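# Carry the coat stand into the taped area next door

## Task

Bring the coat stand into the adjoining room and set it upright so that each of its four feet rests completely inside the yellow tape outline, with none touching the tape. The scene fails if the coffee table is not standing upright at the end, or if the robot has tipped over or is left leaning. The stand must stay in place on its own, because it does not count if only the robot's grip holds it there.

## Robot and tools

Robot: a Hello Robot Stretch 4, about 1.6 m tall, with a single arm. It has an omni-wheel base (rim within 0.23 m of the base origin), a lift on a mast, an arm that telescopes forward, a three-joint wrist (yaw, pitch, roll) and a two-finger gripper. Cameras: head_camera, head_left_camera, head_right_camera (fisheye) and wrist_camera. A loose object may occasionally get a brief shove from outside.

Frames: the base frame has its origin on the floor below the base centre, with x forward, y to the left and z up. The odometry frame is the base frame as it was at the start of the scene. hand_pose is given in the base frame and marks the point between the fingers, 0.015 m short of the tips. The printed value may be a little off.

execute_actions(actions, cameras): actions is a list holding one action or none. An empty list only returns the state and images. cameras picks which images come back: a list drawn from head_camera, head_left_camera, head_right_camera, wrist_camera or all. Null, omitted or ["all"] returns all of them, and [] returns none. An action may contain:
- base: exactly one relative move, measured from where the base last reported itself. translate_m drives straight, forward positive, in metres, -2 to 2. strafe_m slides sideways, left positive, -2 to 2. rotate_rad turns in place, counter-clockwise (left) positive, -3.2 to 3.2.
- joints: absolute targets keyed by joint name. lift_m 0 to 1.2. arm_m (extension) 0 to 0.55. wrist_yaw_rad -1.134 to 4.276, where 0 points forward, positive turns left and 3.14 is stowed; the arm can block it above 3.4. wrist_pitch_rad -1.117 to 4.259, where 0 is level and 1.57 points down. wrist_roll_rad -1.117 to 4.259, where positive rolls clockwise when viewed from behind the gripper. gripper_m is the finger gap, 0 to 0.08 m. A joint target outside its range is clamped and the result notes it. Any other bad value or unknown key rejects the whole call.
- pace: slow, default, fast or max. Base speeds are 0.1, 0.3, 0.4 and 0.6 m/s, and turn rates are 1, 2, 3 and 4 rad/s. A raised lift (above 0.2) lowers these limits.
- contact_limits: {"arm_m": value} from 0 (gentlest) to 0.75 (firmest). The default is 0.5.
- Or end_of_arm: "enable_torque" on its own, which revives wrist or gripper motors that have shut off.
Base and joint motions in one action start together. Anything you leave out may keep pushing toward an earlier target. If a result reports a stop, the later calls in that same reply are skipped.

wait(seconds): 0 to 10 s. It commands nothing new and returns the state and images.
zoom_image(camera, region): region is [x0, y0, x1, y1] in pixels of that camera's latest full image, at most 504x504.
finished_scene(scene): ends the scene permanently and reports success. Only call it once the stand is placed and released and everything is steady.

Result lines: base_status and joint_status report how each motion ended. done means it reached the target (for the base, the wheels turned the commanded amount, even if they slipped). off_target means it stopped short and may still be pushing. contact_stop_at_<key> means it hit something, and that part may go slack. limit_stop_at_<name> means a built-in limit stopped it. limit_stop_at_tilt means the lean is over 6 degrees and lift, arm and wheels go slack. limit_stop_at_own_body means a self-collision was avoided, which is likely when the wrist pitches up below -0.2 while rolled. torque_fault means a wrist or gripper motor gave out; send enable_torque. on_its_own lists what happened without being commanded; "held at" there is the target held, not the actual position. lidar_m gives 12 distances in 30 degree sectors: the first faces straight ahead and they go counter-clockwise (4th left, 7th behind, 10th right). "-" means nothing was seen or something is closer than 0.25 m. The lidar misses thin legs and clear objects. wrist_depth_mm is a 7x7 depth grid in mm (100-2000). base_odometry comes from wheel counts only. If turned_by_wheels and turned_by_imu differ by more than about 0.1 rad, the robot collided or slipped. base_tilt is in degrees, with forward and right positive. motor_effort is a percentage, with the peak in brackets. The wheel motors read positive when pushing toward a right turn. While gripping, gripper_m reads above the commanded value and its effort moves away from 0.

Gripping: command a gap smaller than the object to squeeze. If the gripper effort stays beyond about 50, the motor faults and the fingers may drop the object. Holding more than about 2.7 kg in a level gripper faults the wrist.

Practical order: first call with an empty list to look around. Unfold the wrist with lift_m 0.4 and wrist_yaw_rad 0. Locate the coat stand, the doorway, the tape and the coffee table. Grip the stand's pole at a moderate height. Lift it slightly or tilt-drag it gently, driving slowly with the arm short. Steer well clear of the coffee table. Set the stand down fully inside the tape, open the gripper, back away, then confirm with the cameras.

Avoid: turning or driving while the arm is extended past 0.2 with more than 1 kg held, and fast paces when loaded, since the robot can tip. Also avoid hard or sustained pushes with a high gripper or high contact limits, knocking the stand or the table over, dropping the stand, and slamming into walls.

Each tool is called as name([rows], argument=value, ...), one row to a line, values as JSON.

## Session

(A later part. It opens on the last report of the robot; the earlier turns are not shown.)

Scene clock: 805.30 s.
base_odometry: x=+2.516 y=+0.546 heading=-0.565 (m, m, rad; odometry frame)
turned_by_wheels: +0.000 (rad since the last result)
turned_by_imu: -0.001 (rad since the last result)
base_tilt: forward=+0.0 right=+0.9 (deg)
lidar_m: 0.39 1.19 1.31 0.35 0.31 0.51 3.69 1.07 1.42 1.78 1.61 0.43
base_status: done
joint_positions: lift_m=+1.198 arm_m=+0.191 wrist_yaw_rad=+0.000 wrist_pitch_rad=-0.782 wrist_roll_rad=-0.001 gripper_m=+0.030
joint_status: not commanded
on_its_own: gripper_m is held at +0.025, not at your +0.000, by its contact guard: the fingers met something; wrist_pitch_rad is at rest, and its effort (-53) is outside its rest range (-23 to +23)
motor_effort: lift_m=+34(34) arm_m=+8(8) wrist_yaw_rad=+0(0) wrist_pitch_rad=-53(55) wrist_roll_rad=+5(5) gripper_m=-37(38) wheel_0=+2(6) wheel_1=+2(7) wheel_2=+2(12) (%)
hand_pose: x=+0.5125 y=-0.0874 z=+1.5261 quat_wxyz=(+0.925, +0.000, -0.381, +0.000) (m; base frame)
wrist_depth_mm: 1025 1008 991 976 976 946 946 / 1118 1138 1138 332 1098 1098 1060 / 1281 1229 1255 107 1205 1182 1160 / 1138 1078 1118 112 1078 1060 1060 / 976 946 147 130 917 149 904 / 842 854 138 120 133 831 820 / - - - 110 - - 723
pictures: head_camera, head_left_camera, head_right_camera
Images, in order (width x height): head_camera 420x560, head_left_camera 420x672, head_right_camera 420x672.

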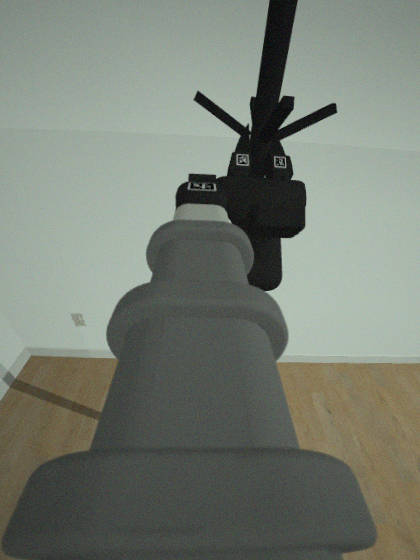

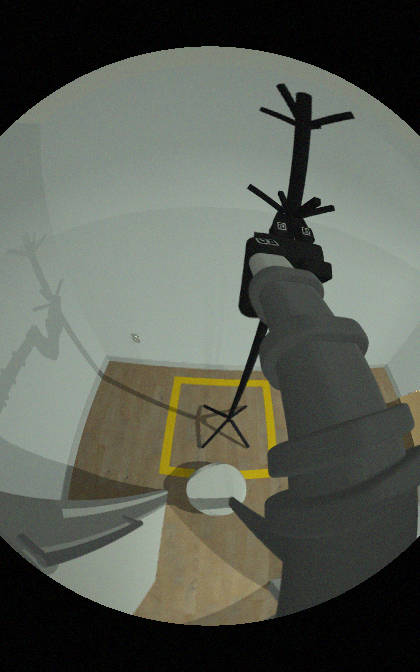

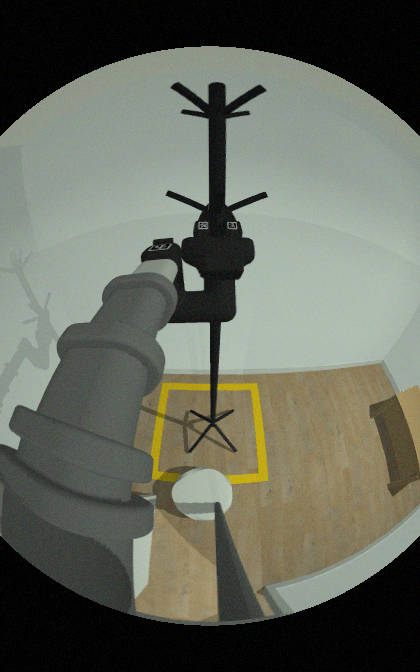

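execute_actions([
  {"joints": {"lift_m": 1.168}, "pace": "slow"},
], cameras=["head_right_camera"])

Scene clock: 813.73 s.
base_odometry: x=+2.516 y=+0.546 heading=-0.565 (m, m, rad; odometry frame)
turned_by_wheels: +0.000 (rad since the last result)
turned_by_imu: +0.000 (rad since the last result)
base_tilt: forward=-0.1 right=+0.8 (deg)
lidar_m: 0.39 1.19 1.30 0.36 0.31 0.53 3.69 1.07 1.42 1.79 1.61 0.42
base_status: not commanded
joint_positions: lift_m=+1.169 arm_m=+0.191 wrist_yaw_rad=+0.004 wrist_pitch_rad=-0.799 wrist_roll_rad=+0.000 gripper_m=+0.030
joint_status: all done
on_its_own: gripper_m is held at +0.025, not at your +0.000, by its contact guard: the fingers met something
motor_effort: lift_m=+11(33) arm_m=+7(8) wrist_yaw_rad=-9(10) wrist_pitch_rad=-2(52) wrist_roll_rad=+2(5) gripper_m=-38(38) wheel_0=+2(2) wheel_1=+2(2) wheel_2=+3(2) (%)
hand_pose: x=+0.5103 y=-0.0869 z=+1.4994 quat_wxyz=(+0.921, +0.001, -0.389, +0.002) (m; base frame)
wrist_depth_mm: 1060 1008 1025 976 991 960 960 / 1160 1138 1118 243 1060 1060 1060 / 1336 1281 1308 185 1229 1281 1182 / 1205 1138 1160 115 1098 1118 1098 / 1025 991 149 131 946 151 931 / 878 878 139 120 133 831 831 / - - - 109 - - 732
pictures: head_right_camera
Images, in order (width x height): head_right_camera 420x672.

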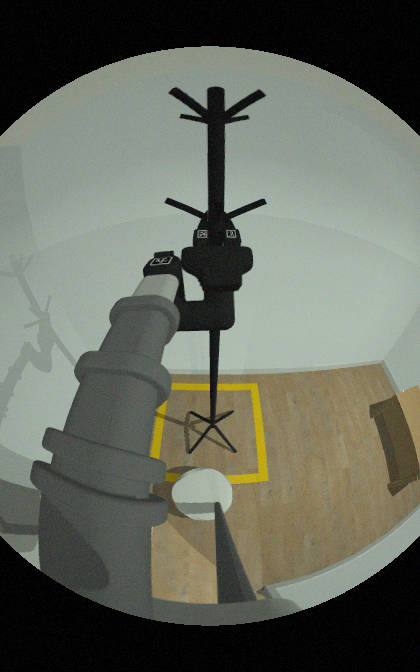

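execute_actions([
  {"joints": {"gripper_m": 0.08}},
], cameras=[])

execute_actions([
  {"joints": {"lift_m": 1.13}},
], cameras=[])

execute_actions([
  {"joints": {"arm_m": 0.0}},
])

Scene clock: 821.77 s.
base_odometry: x=+2.516 y=+0.546 heading=-0.565 (m, m, rad; odometry frame)
turned_by_wheels: +0.000 (rad since the last result)
turned_by_imu: +0.000 (rad since the last result)
base_tilt: forward=-0.1 right=+0.9 (deg)
lidar_m: 0.38 1.20 1.33 0.35 0.30 0.52 3.69 1.07 1.42 1.78 1.60 0.41
base_status: not commanded
joint_positions: lift_m=+1.168 arm_m=+0.191 wrist_yaw_rad=+0.002 wrist_pitch_rad=-0.795 wrist_roll_rad=-0.001 gripper_m=+0.080
joint_status: all done
motor_effort: lift_m=+19(19) arm_m=+7(7) wrist_yaw_rad=-6(9) wrist_pitch_rad=-15(20) wrist_roll_rad=+6(6) gripper_m=+1(39) wheel_0=+2(2) wheel_1=+1(2) wheel_2=+2(2) (%)
hand_pose: x=+0.5108 y=-0.0871 z=+1.4981 quat_wxyz=(+0.922, +0.000, -0.387, +0.001) (m; base frame)
wrist_depth_mm: 1025 1025 1008 195 976 976 960 / 1160 1138 1138 255 1078 1078 1078 / 1281 1308 1255 196 1229 1205 1229 / 1138 1098 1118 172 1138 1078 1078 / 1008 946 143 151 166 917 946 / 878 904 126 143 831 842 831 / - - 113 759 741 - -
pictures: none
No camera images: the call's "cameras" was empty. Leave "cameras" out to get every camera's image.

Scene clock: 822.77 s.
base_odometry: x=+2.516 y=+0.546 heading=-0.565 (m, m, rad; odometry frame)
turned_by_wheels: +0.000 (rad since the last result)
turned_by_imu: +0.000 (rad since the last result)
base_tilt: forward=+0.0 right=+0.7 (deg)
lidar_m: 0.41 1.17 1.30 0.35 0.31 0.55 3.67 1.08 1.42 1.78 1.60 0.43
base_status: not commanded
joint_positions: lift_m=+1.130 arm_m=+0.191 wrist_yaw_rad=+0.002 wrist_pitch_rad=-0.799 wrist_roll_rad=+0.000 gripper_m=+0.080
joint_status: all done
motor_effort: lift_m=+15(23) arm_m=+7(7) wrist_yaw_rad=-5(6) wrist_pitch_rad=-3(13) wrist_roll_rad=+3(5) gripper_m=+1(1) wheel_0=+2(2) wheel_1=+2(1) wheel_2=+2(2) (%)
hand_pose: x=+0.5102 y=-0.0871 z=+1.4610 quat_wxyz=(+0.921, +0.000, -0.389, +0.001) (m; base frame)
wrist_depth_mm: 1118 1060 1042 315 1025 1025 991 / 1182 1205 1182 266 1118 1118 1078 / 1336 1281 1281 205 1229 1229 1182 / 1205 1138 172 170 198 1042 1078 / 1008 1008 960 167 960 931 931 / 878 878 127 831 842 842 820 / - - 114 788 750 - -
pictures: none
No camera images: the call's "cameras" was empty. Leave "cameras" out to get every camera's image.

Scene clock: 824.43 s.
base_odometry: x=+2.516 y=+0.546 heading=-0.565 (m, m, rad; odometry frame)
turned_by_wheels: +0.000 (rad since the last result)
turned_by_imu: +0.000 (rad since the last result)
base_tilt: forward=-0.1 right=+0.7 (deg)
lidar_m: 0.37 1.19 1.31 0.35 0.29 0.52 3.70 1.06 1.43 1.78 1.60 0.43
base_status: not commanded
joint_positions: lift_m=+1.130 arm_m=+0.002 wrist_yaw_rad=+0.000 wrist_pitch_rad=-0.798 wrist_roll_rad=+0.000 gripper_m=+0.080
joint_status: all done
motor_effort: lift_m=+16(16) arm_m=-9(10) wrist_yaw_rad=+2(7) wrist_pitch_rad=-6(6) wrist_roll_rad=+3(3) gripper_m=+0(1) wheel_0=+2(2) wheel_1=+1(2) wheel_2=+2(2) (%)
hand_pose: x=+0.3209 y=-0.0874 z=+1.4609 quat_wxyz=(+0.921, +0.000, -0.389, +0.000) (m; base frame)
wrist_depth_mm: 1060 1060 1042 1042 1025 991 976 / 1205 1182 1138 1138 1138 1118 1098 / 1397 1336 1336 1255 1281 1281 1255 / 1499 1464 1430 1308 1397 1366 1336 / 1255 1229 1255 1205 1182 1160 1138 / 1078 1118 163 1025 1060 1025 1060 / - - 145 960 330 - -
pictures: head_camera, head_left_camera, head_right_camera, wrist_camera
camera_calibration (this result's frames):
wrist_camera: T_world_to_cam=[[-0.00807834, -0.997757, 0.0664517, -0.174889], [0.716568, -0.0521272, -0.695567, 0.83548], [0.69747, 0.0419981, 0.715382, -1.11307], [0, 0, 0, 1]] pos_world=[0.176244, -0.084198, 1.38903]
Images, in order (width x height): head_camera 420x560, head_left_camera 420x672, head_right_camera 420x672, wrist_camera 616x392.

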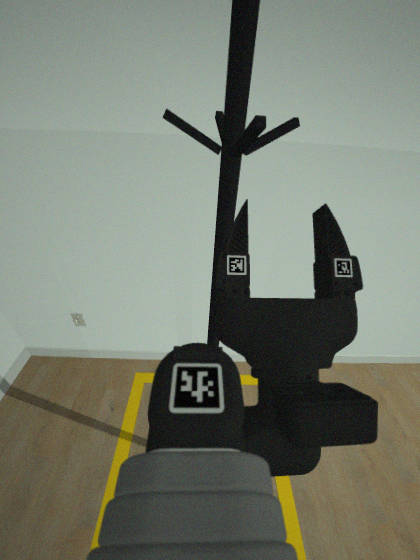

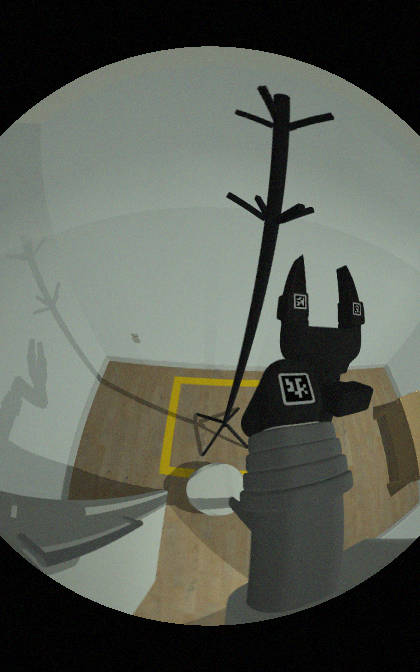

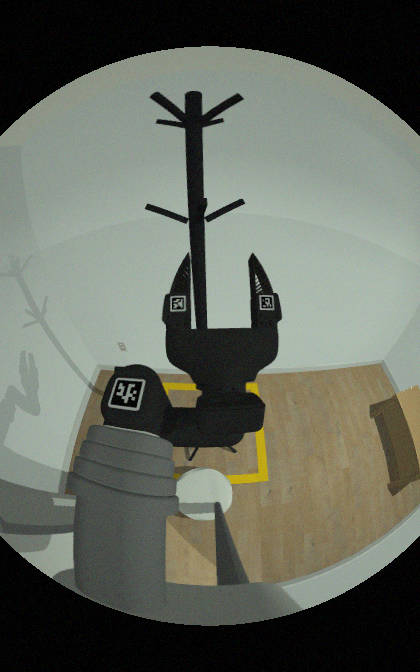

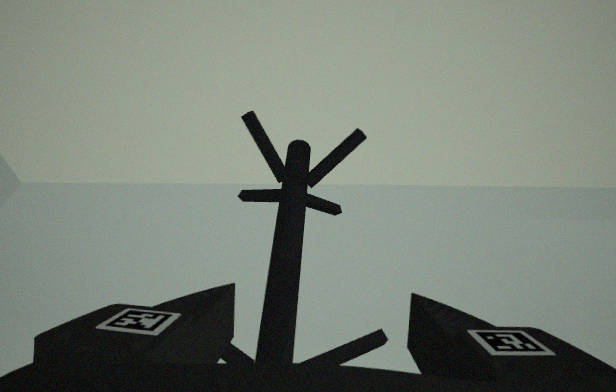

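execute_actions(actions=[])

Scene clock: 828.80 s.
base_odometry: x=+2.516 y=+0.546 heading=-0.565 (m, m, rad; odometry frame)
turned_by_wheels: +0.000 (rad since the last result)
turned_by_imu: +0.000 (rad since the last result)
base_tilt: forward=-0.1 right=+0.8 (deg)
lidar_m: 0.37 1.18 1.32 0.36 0.30 0.53 3.68 1.07 1.44 1.78 1.59 0.42
base_status: not commanded
joint_positions: lift_m=+1.130 arm_m=+0.002 wrist_yaw_rad=+0.000 wrist_pitch_rad=-0.798 wrist_roll_rad=+0.000 gripper_m=+0.080
joint_status: all done
motor_effort: lift_m=+16(16) arm_m=-9(10) wrist_yaw_rad=+2(7) wrist_pitch_rad=-6(6) wrist_roll_rad=+4(3) gripper_m=+1(1) wheel_0=+2(2) wheel_1=+2(2) wheel_2=+3(2) (%)
hand_pose: x=+0.3209 y=-0.0874 z=+1.4609 quat_wxyz=(+0.921, +0.000, -0.389, +0.000) (m; base frame)
wrist_depth_mm: 1060 1060 1042 1025 1025 1008 976 / 1205 1182 1160 1138 1138 1098 1098 / 1430 1336 1336 1281 1281 1281 1255 / 1499 1464 1430 496 1366 1366 1366 / 1229 1229 1229 1182 1205 1182 1182 / 1078 1138 164 1060 1060 1060 1042 / - - 144 322 627 - -
pictures: head_camera, head_left_camera, head_right_camera, wrist_camera
camera_calibration (this result's frames):
wrist_camera: T_world_to_cam=[[-0.00807808, -0.997757, 0.0664516, -0.174888], [0.716568, -0.0521269, -0.695567, 0.83548], [0.69747, 0.0419983, 0.715382, -1.11307], [0, 0, 0, 1]] pos_world=[0.176244, -0.084198, 1.38903]
Images, in order (width x height): head_camera 420x560, head_left_camera 420x672, head_right_camera 420x672, wrist_camera 616x392.

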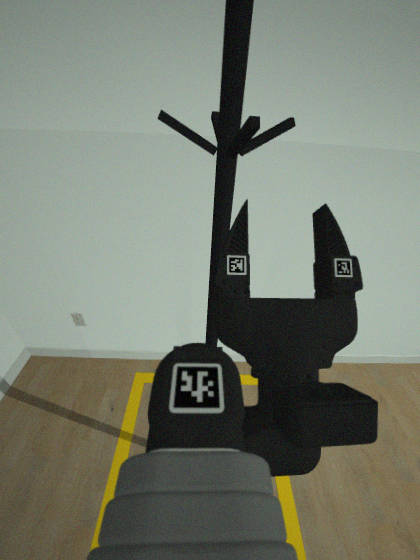

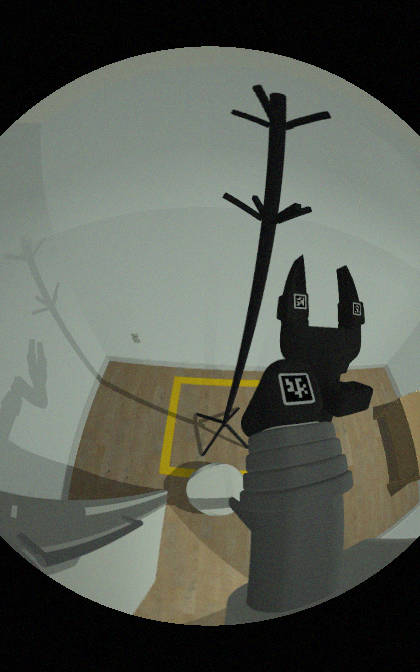

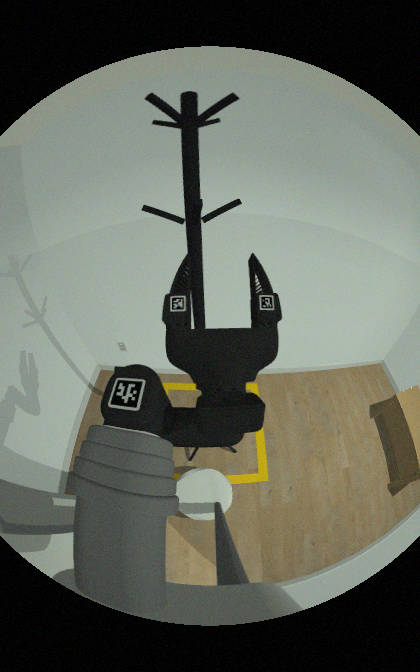

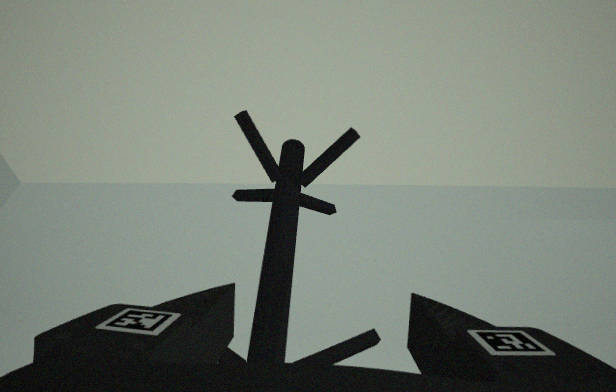

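execute_actions([
  {"base": {"translate_m": -0.35}, "joints": {"wrist_pitch_rad": 0.0, "wrist_yaw_rad": 0.0}},
])

Scene clock: 838.47 s.
base_odometry: x=+2.220 y=+0.734 heading=-0.565 (m, m, rad; odometry frame)
turned_by_wheels: +0.000 (rad since the last result)
turned_by_imu: +0.001 (rad since the last result)
base_tilt: forward=-0.1 right=+0.9 (deg)
lidar_m: 0.69 1.53 0.34 0.35 0.38 0.55 3.30 0.75 0.92 1.78 1.84 1.54
base_status: done
joint_positions: lift_m=+1.130 arm_m=+0.002 wrist_yaw_rad=+0.000 wrist_pitch_rad=+0.002 wrist_roll_rad=+0.000 gripper_m=+0.080
joint_status: all done
motor_effort: lift_m=+16(16) arm_m=-9(9) wrist_yaw_rad=+1(2) wrist_pitch_rad=-7(8) wrist_roll_rad=+4(3) gripper_m=+0(1) wheel_0=-1(6) wheel_1=-1(7) wheel_2=+1(11) (%)
hand_pose: x=+0.3851 y=-0.0874 z=+1.3080 quat_wxyz=(+1.000, +0.000, +0.001, +0.000) (m; base frame)
wrist_depth_mm: 1397 1366 1308 1336 1281 1229 1255 / 1366 1336 1308 1281 1281 1255 1229 / 1366 1336 1281 1281 1281 1255 1229 / 1336 1366 1336 1308 1281 1205 1281 / 1366 1336 1336 1308 1255 1255 1229 / 1366 1336 164 1308 1281 1229 1229 / - - 145 1255 1281 - -
pictures: head_camera, head_left_camera, head_right_camera, wrist_camera
camera_calibration (this result's frames):
wrist_camera: T_world_to_cam=[[0.0421967, -0.997756, 0.0519771, -0.164613], [-0.000103449, -0.0520278, -0.998646, 1.3556], [0.999109, 0.0421342, -0.00229862, -0.225936], [0, 0, 0, 1]] pos_world=[0.232821, -0.0841951, 1.3618]
Images, in order (width x height): head_camera 420x560, head_left_camera 420x672, head_right_camera 420x672, wrist_camera 616x392.

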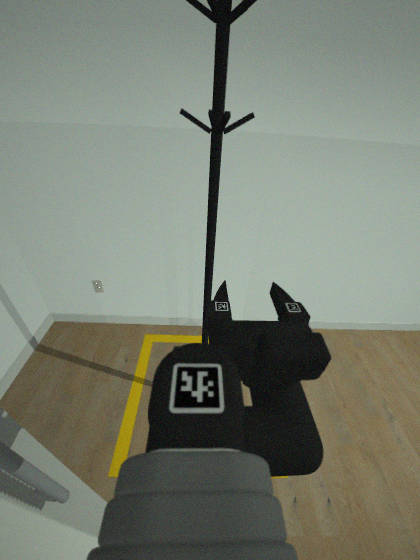

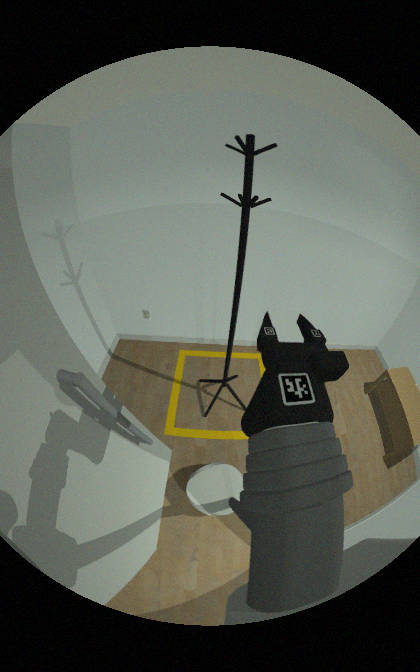

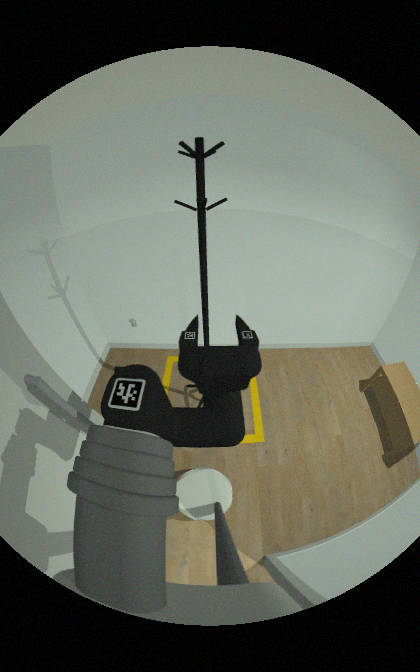

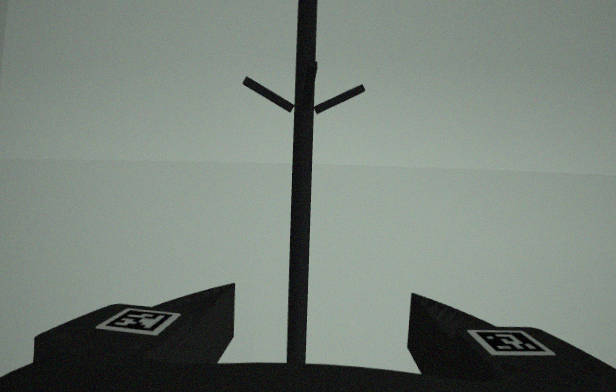

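execute_actions(actions=[])

Scene clock: 859.43 s.
base_odometry: x=+2.220 y=+0.734 heading=-0.565 (m, m, rad; odometry frame)
turned_by_wheels: +0.000 (rad since the last result)
turned_by_imu: +0.000 (rad since the last result)
base_tilt: forward=+0.0 right=+0.7 (deg)
lidar_m: 0.70 1.55 0.35 0.35 0.37 0.56 3.30 0.77 0.92 1.79 1.87 1.54
base_status: done
joint_positions: lift_m=+1.130 arm_m=+0.002 wrist_yaw_rad=+0.000 wrist_pitch_rad=+0.002 wrist_roll_rad=+0.000 gripper_m=+0.080
joint_status: all done
motor_effort: lift_m=+16(16) arm_m=-9(9) wrist_yaw_rad=+1(2) wrist_pitch_rad=-7(8) wrist_roll_rad=+4(3) gripper_m=+1(1) wheel_0=-1(6) wheel_1=-1(7) wheel_2=+1(11) (%)
hand_pose: x=+0.3851 y=-0.0874 z=+1.3080 quat_wxyz=(+1.000, +0.000, +0.001, +0.000) (m; base frame)
wrist_depth_mm: 1366 1308 1281 1308 1281 1281 1182 / 1366 1366 1281 1281 1281 1255 1182 / 1366 1366 1336 1281 1308 1229 1229 / 1397 1366 1308 1308 1281 1255 1205 / 1366 1336 1308 1255 1308 1229 1229 / 1430 1281 164 1308 1255 1229 1205 / - - 144 1308 1255 - -
pictures: head_camera, head_left_camera, head_right_camera, wrist_camera
camera_calibration (this result's frames):
wrist_camera: T_world_to_cam=[[0.0421971, -0.997756, 0.0519771, -0.164613], [-0.0001036, -0.0520278, -0.998646, 1.3556], [0.999109, 0.0421346, -0.00229879, -0.225936], [0, 0, 0, 1]] pos_world=[0.232821, -0.0841951, 1.3618]
Images, in order (width x height): head_camera 420x560, head_left_camera 420x672, head_right_camera 420x672, wrist_camera 616x392.

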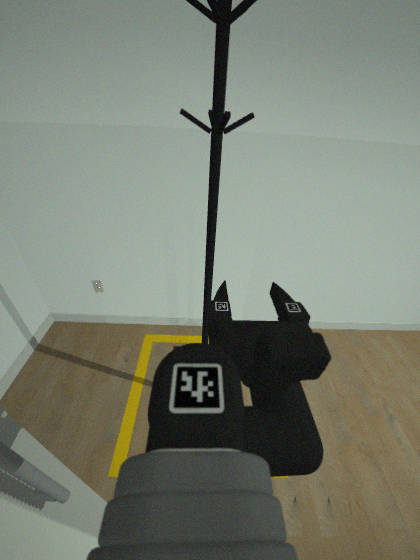

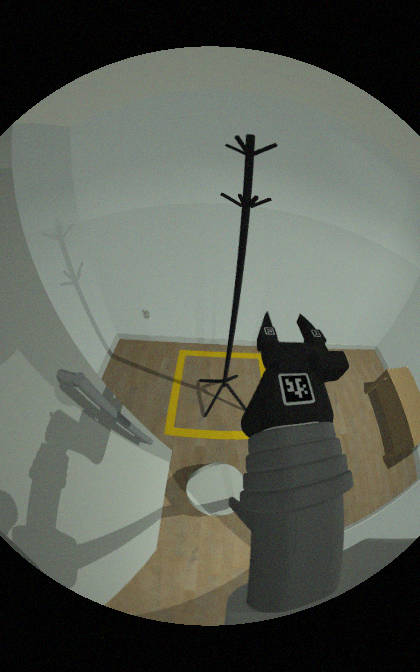

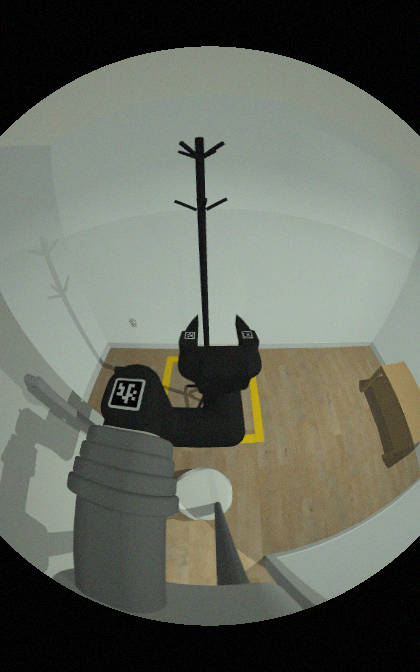

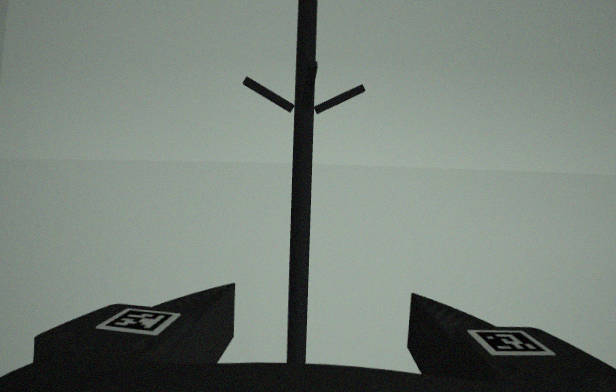

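execute_actions([
  {"joints": {"lift_m": 0.4}, "pace": "fast"},
], cameras=["head_camera", "head_left_camera", "head_right_camera"])

Scene clock: 869.10 s.
base_odometry: x=+2.220 y=+0.734 heading=-0.565 (m, m, rad; odometry frame)
turned_by_wheels: +0.000 (rad since the last result)
turned_by_imu: +0.000 (rad since the last result)
base_tilt: forward=+0.1 right=+0.8 (deg)
lidar_m: 0.72 1.57 0.35 0.35 0.40 0.55 3.32 0.77 0.91 1.77 1.87 1.53
base_status: not commanded
joint_positions: lift_m=+0.400 arm_m=+0.002 wrist_yaw_rad=+0.000 wrist_pitch_rad=+0.002 wrist_roll_rad=+0.000 gripper_m=+0.080
joint_status: all done
motor_effort: lift_m=+17(14) arm_m=-9(9) wrist_yaw_rad=+1(1) wrist_pitch_rad=-6(7) wrist_roll_rad=+3(3) gripper_m=+1(0) wheel_0=-1(1) wheel_1=-1(1) wheel_2=+1(1) (%)
hand_pose: x=+0.3851 y=-0.0874 z=+0.5780 quat_wxyz=(+1.000, +0.000, +0.001, +0.000) (m; base frame)
wrist_depth_mm: 1366 1336 1308 1255 1281 1255 1229 / 1336 1336 1336 1281 1255 1205 1229 / 1430 1336 1308 1281 1255 1281 1255 / 1366 1366 1308 1281 1281 1255 1229 / 1397 1336 1308 1281 1281 1229 1255 / 1397 1366 164 1281 1281 1255 1229 / - - 145 1281 1281 - -
pictures: head_camera, head_left_camera, head_right_camera
Images, in order (width x height): head_camera 420x560, head_left_camera 420x672, head_right_camera 420x672.

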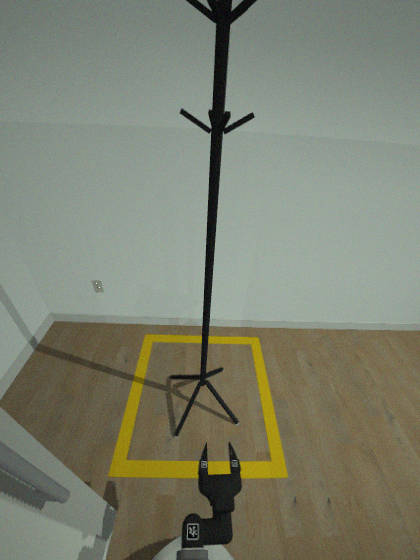

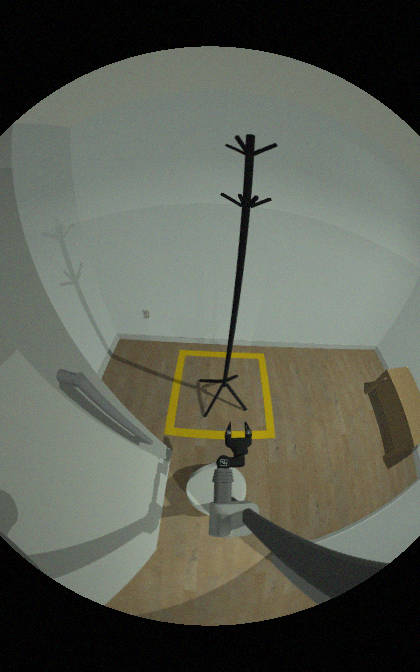

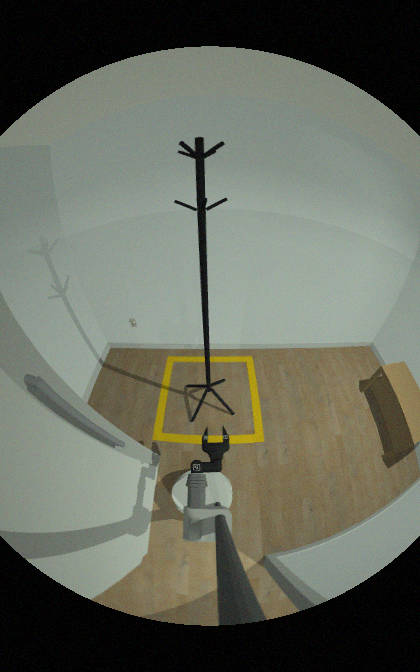

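zoom_image(camera="head_camera", region=[90, 310, 310, 500])

Region (90, 310, 310, 500) of head_camera's 420x560 image, scaled by 2.291, with more detail than that image has; it fills the top 435 rows of this view, and the rest is white.

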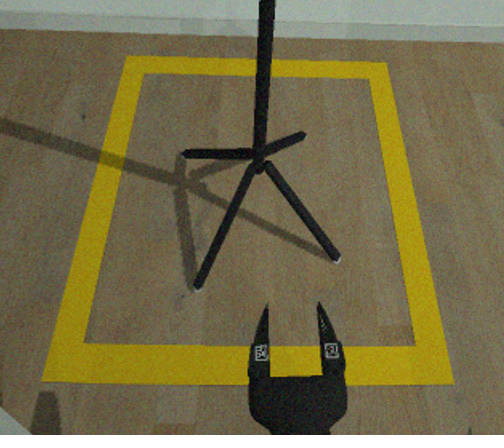

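finished_scene(scene=1)

The scene is finished: the task was done.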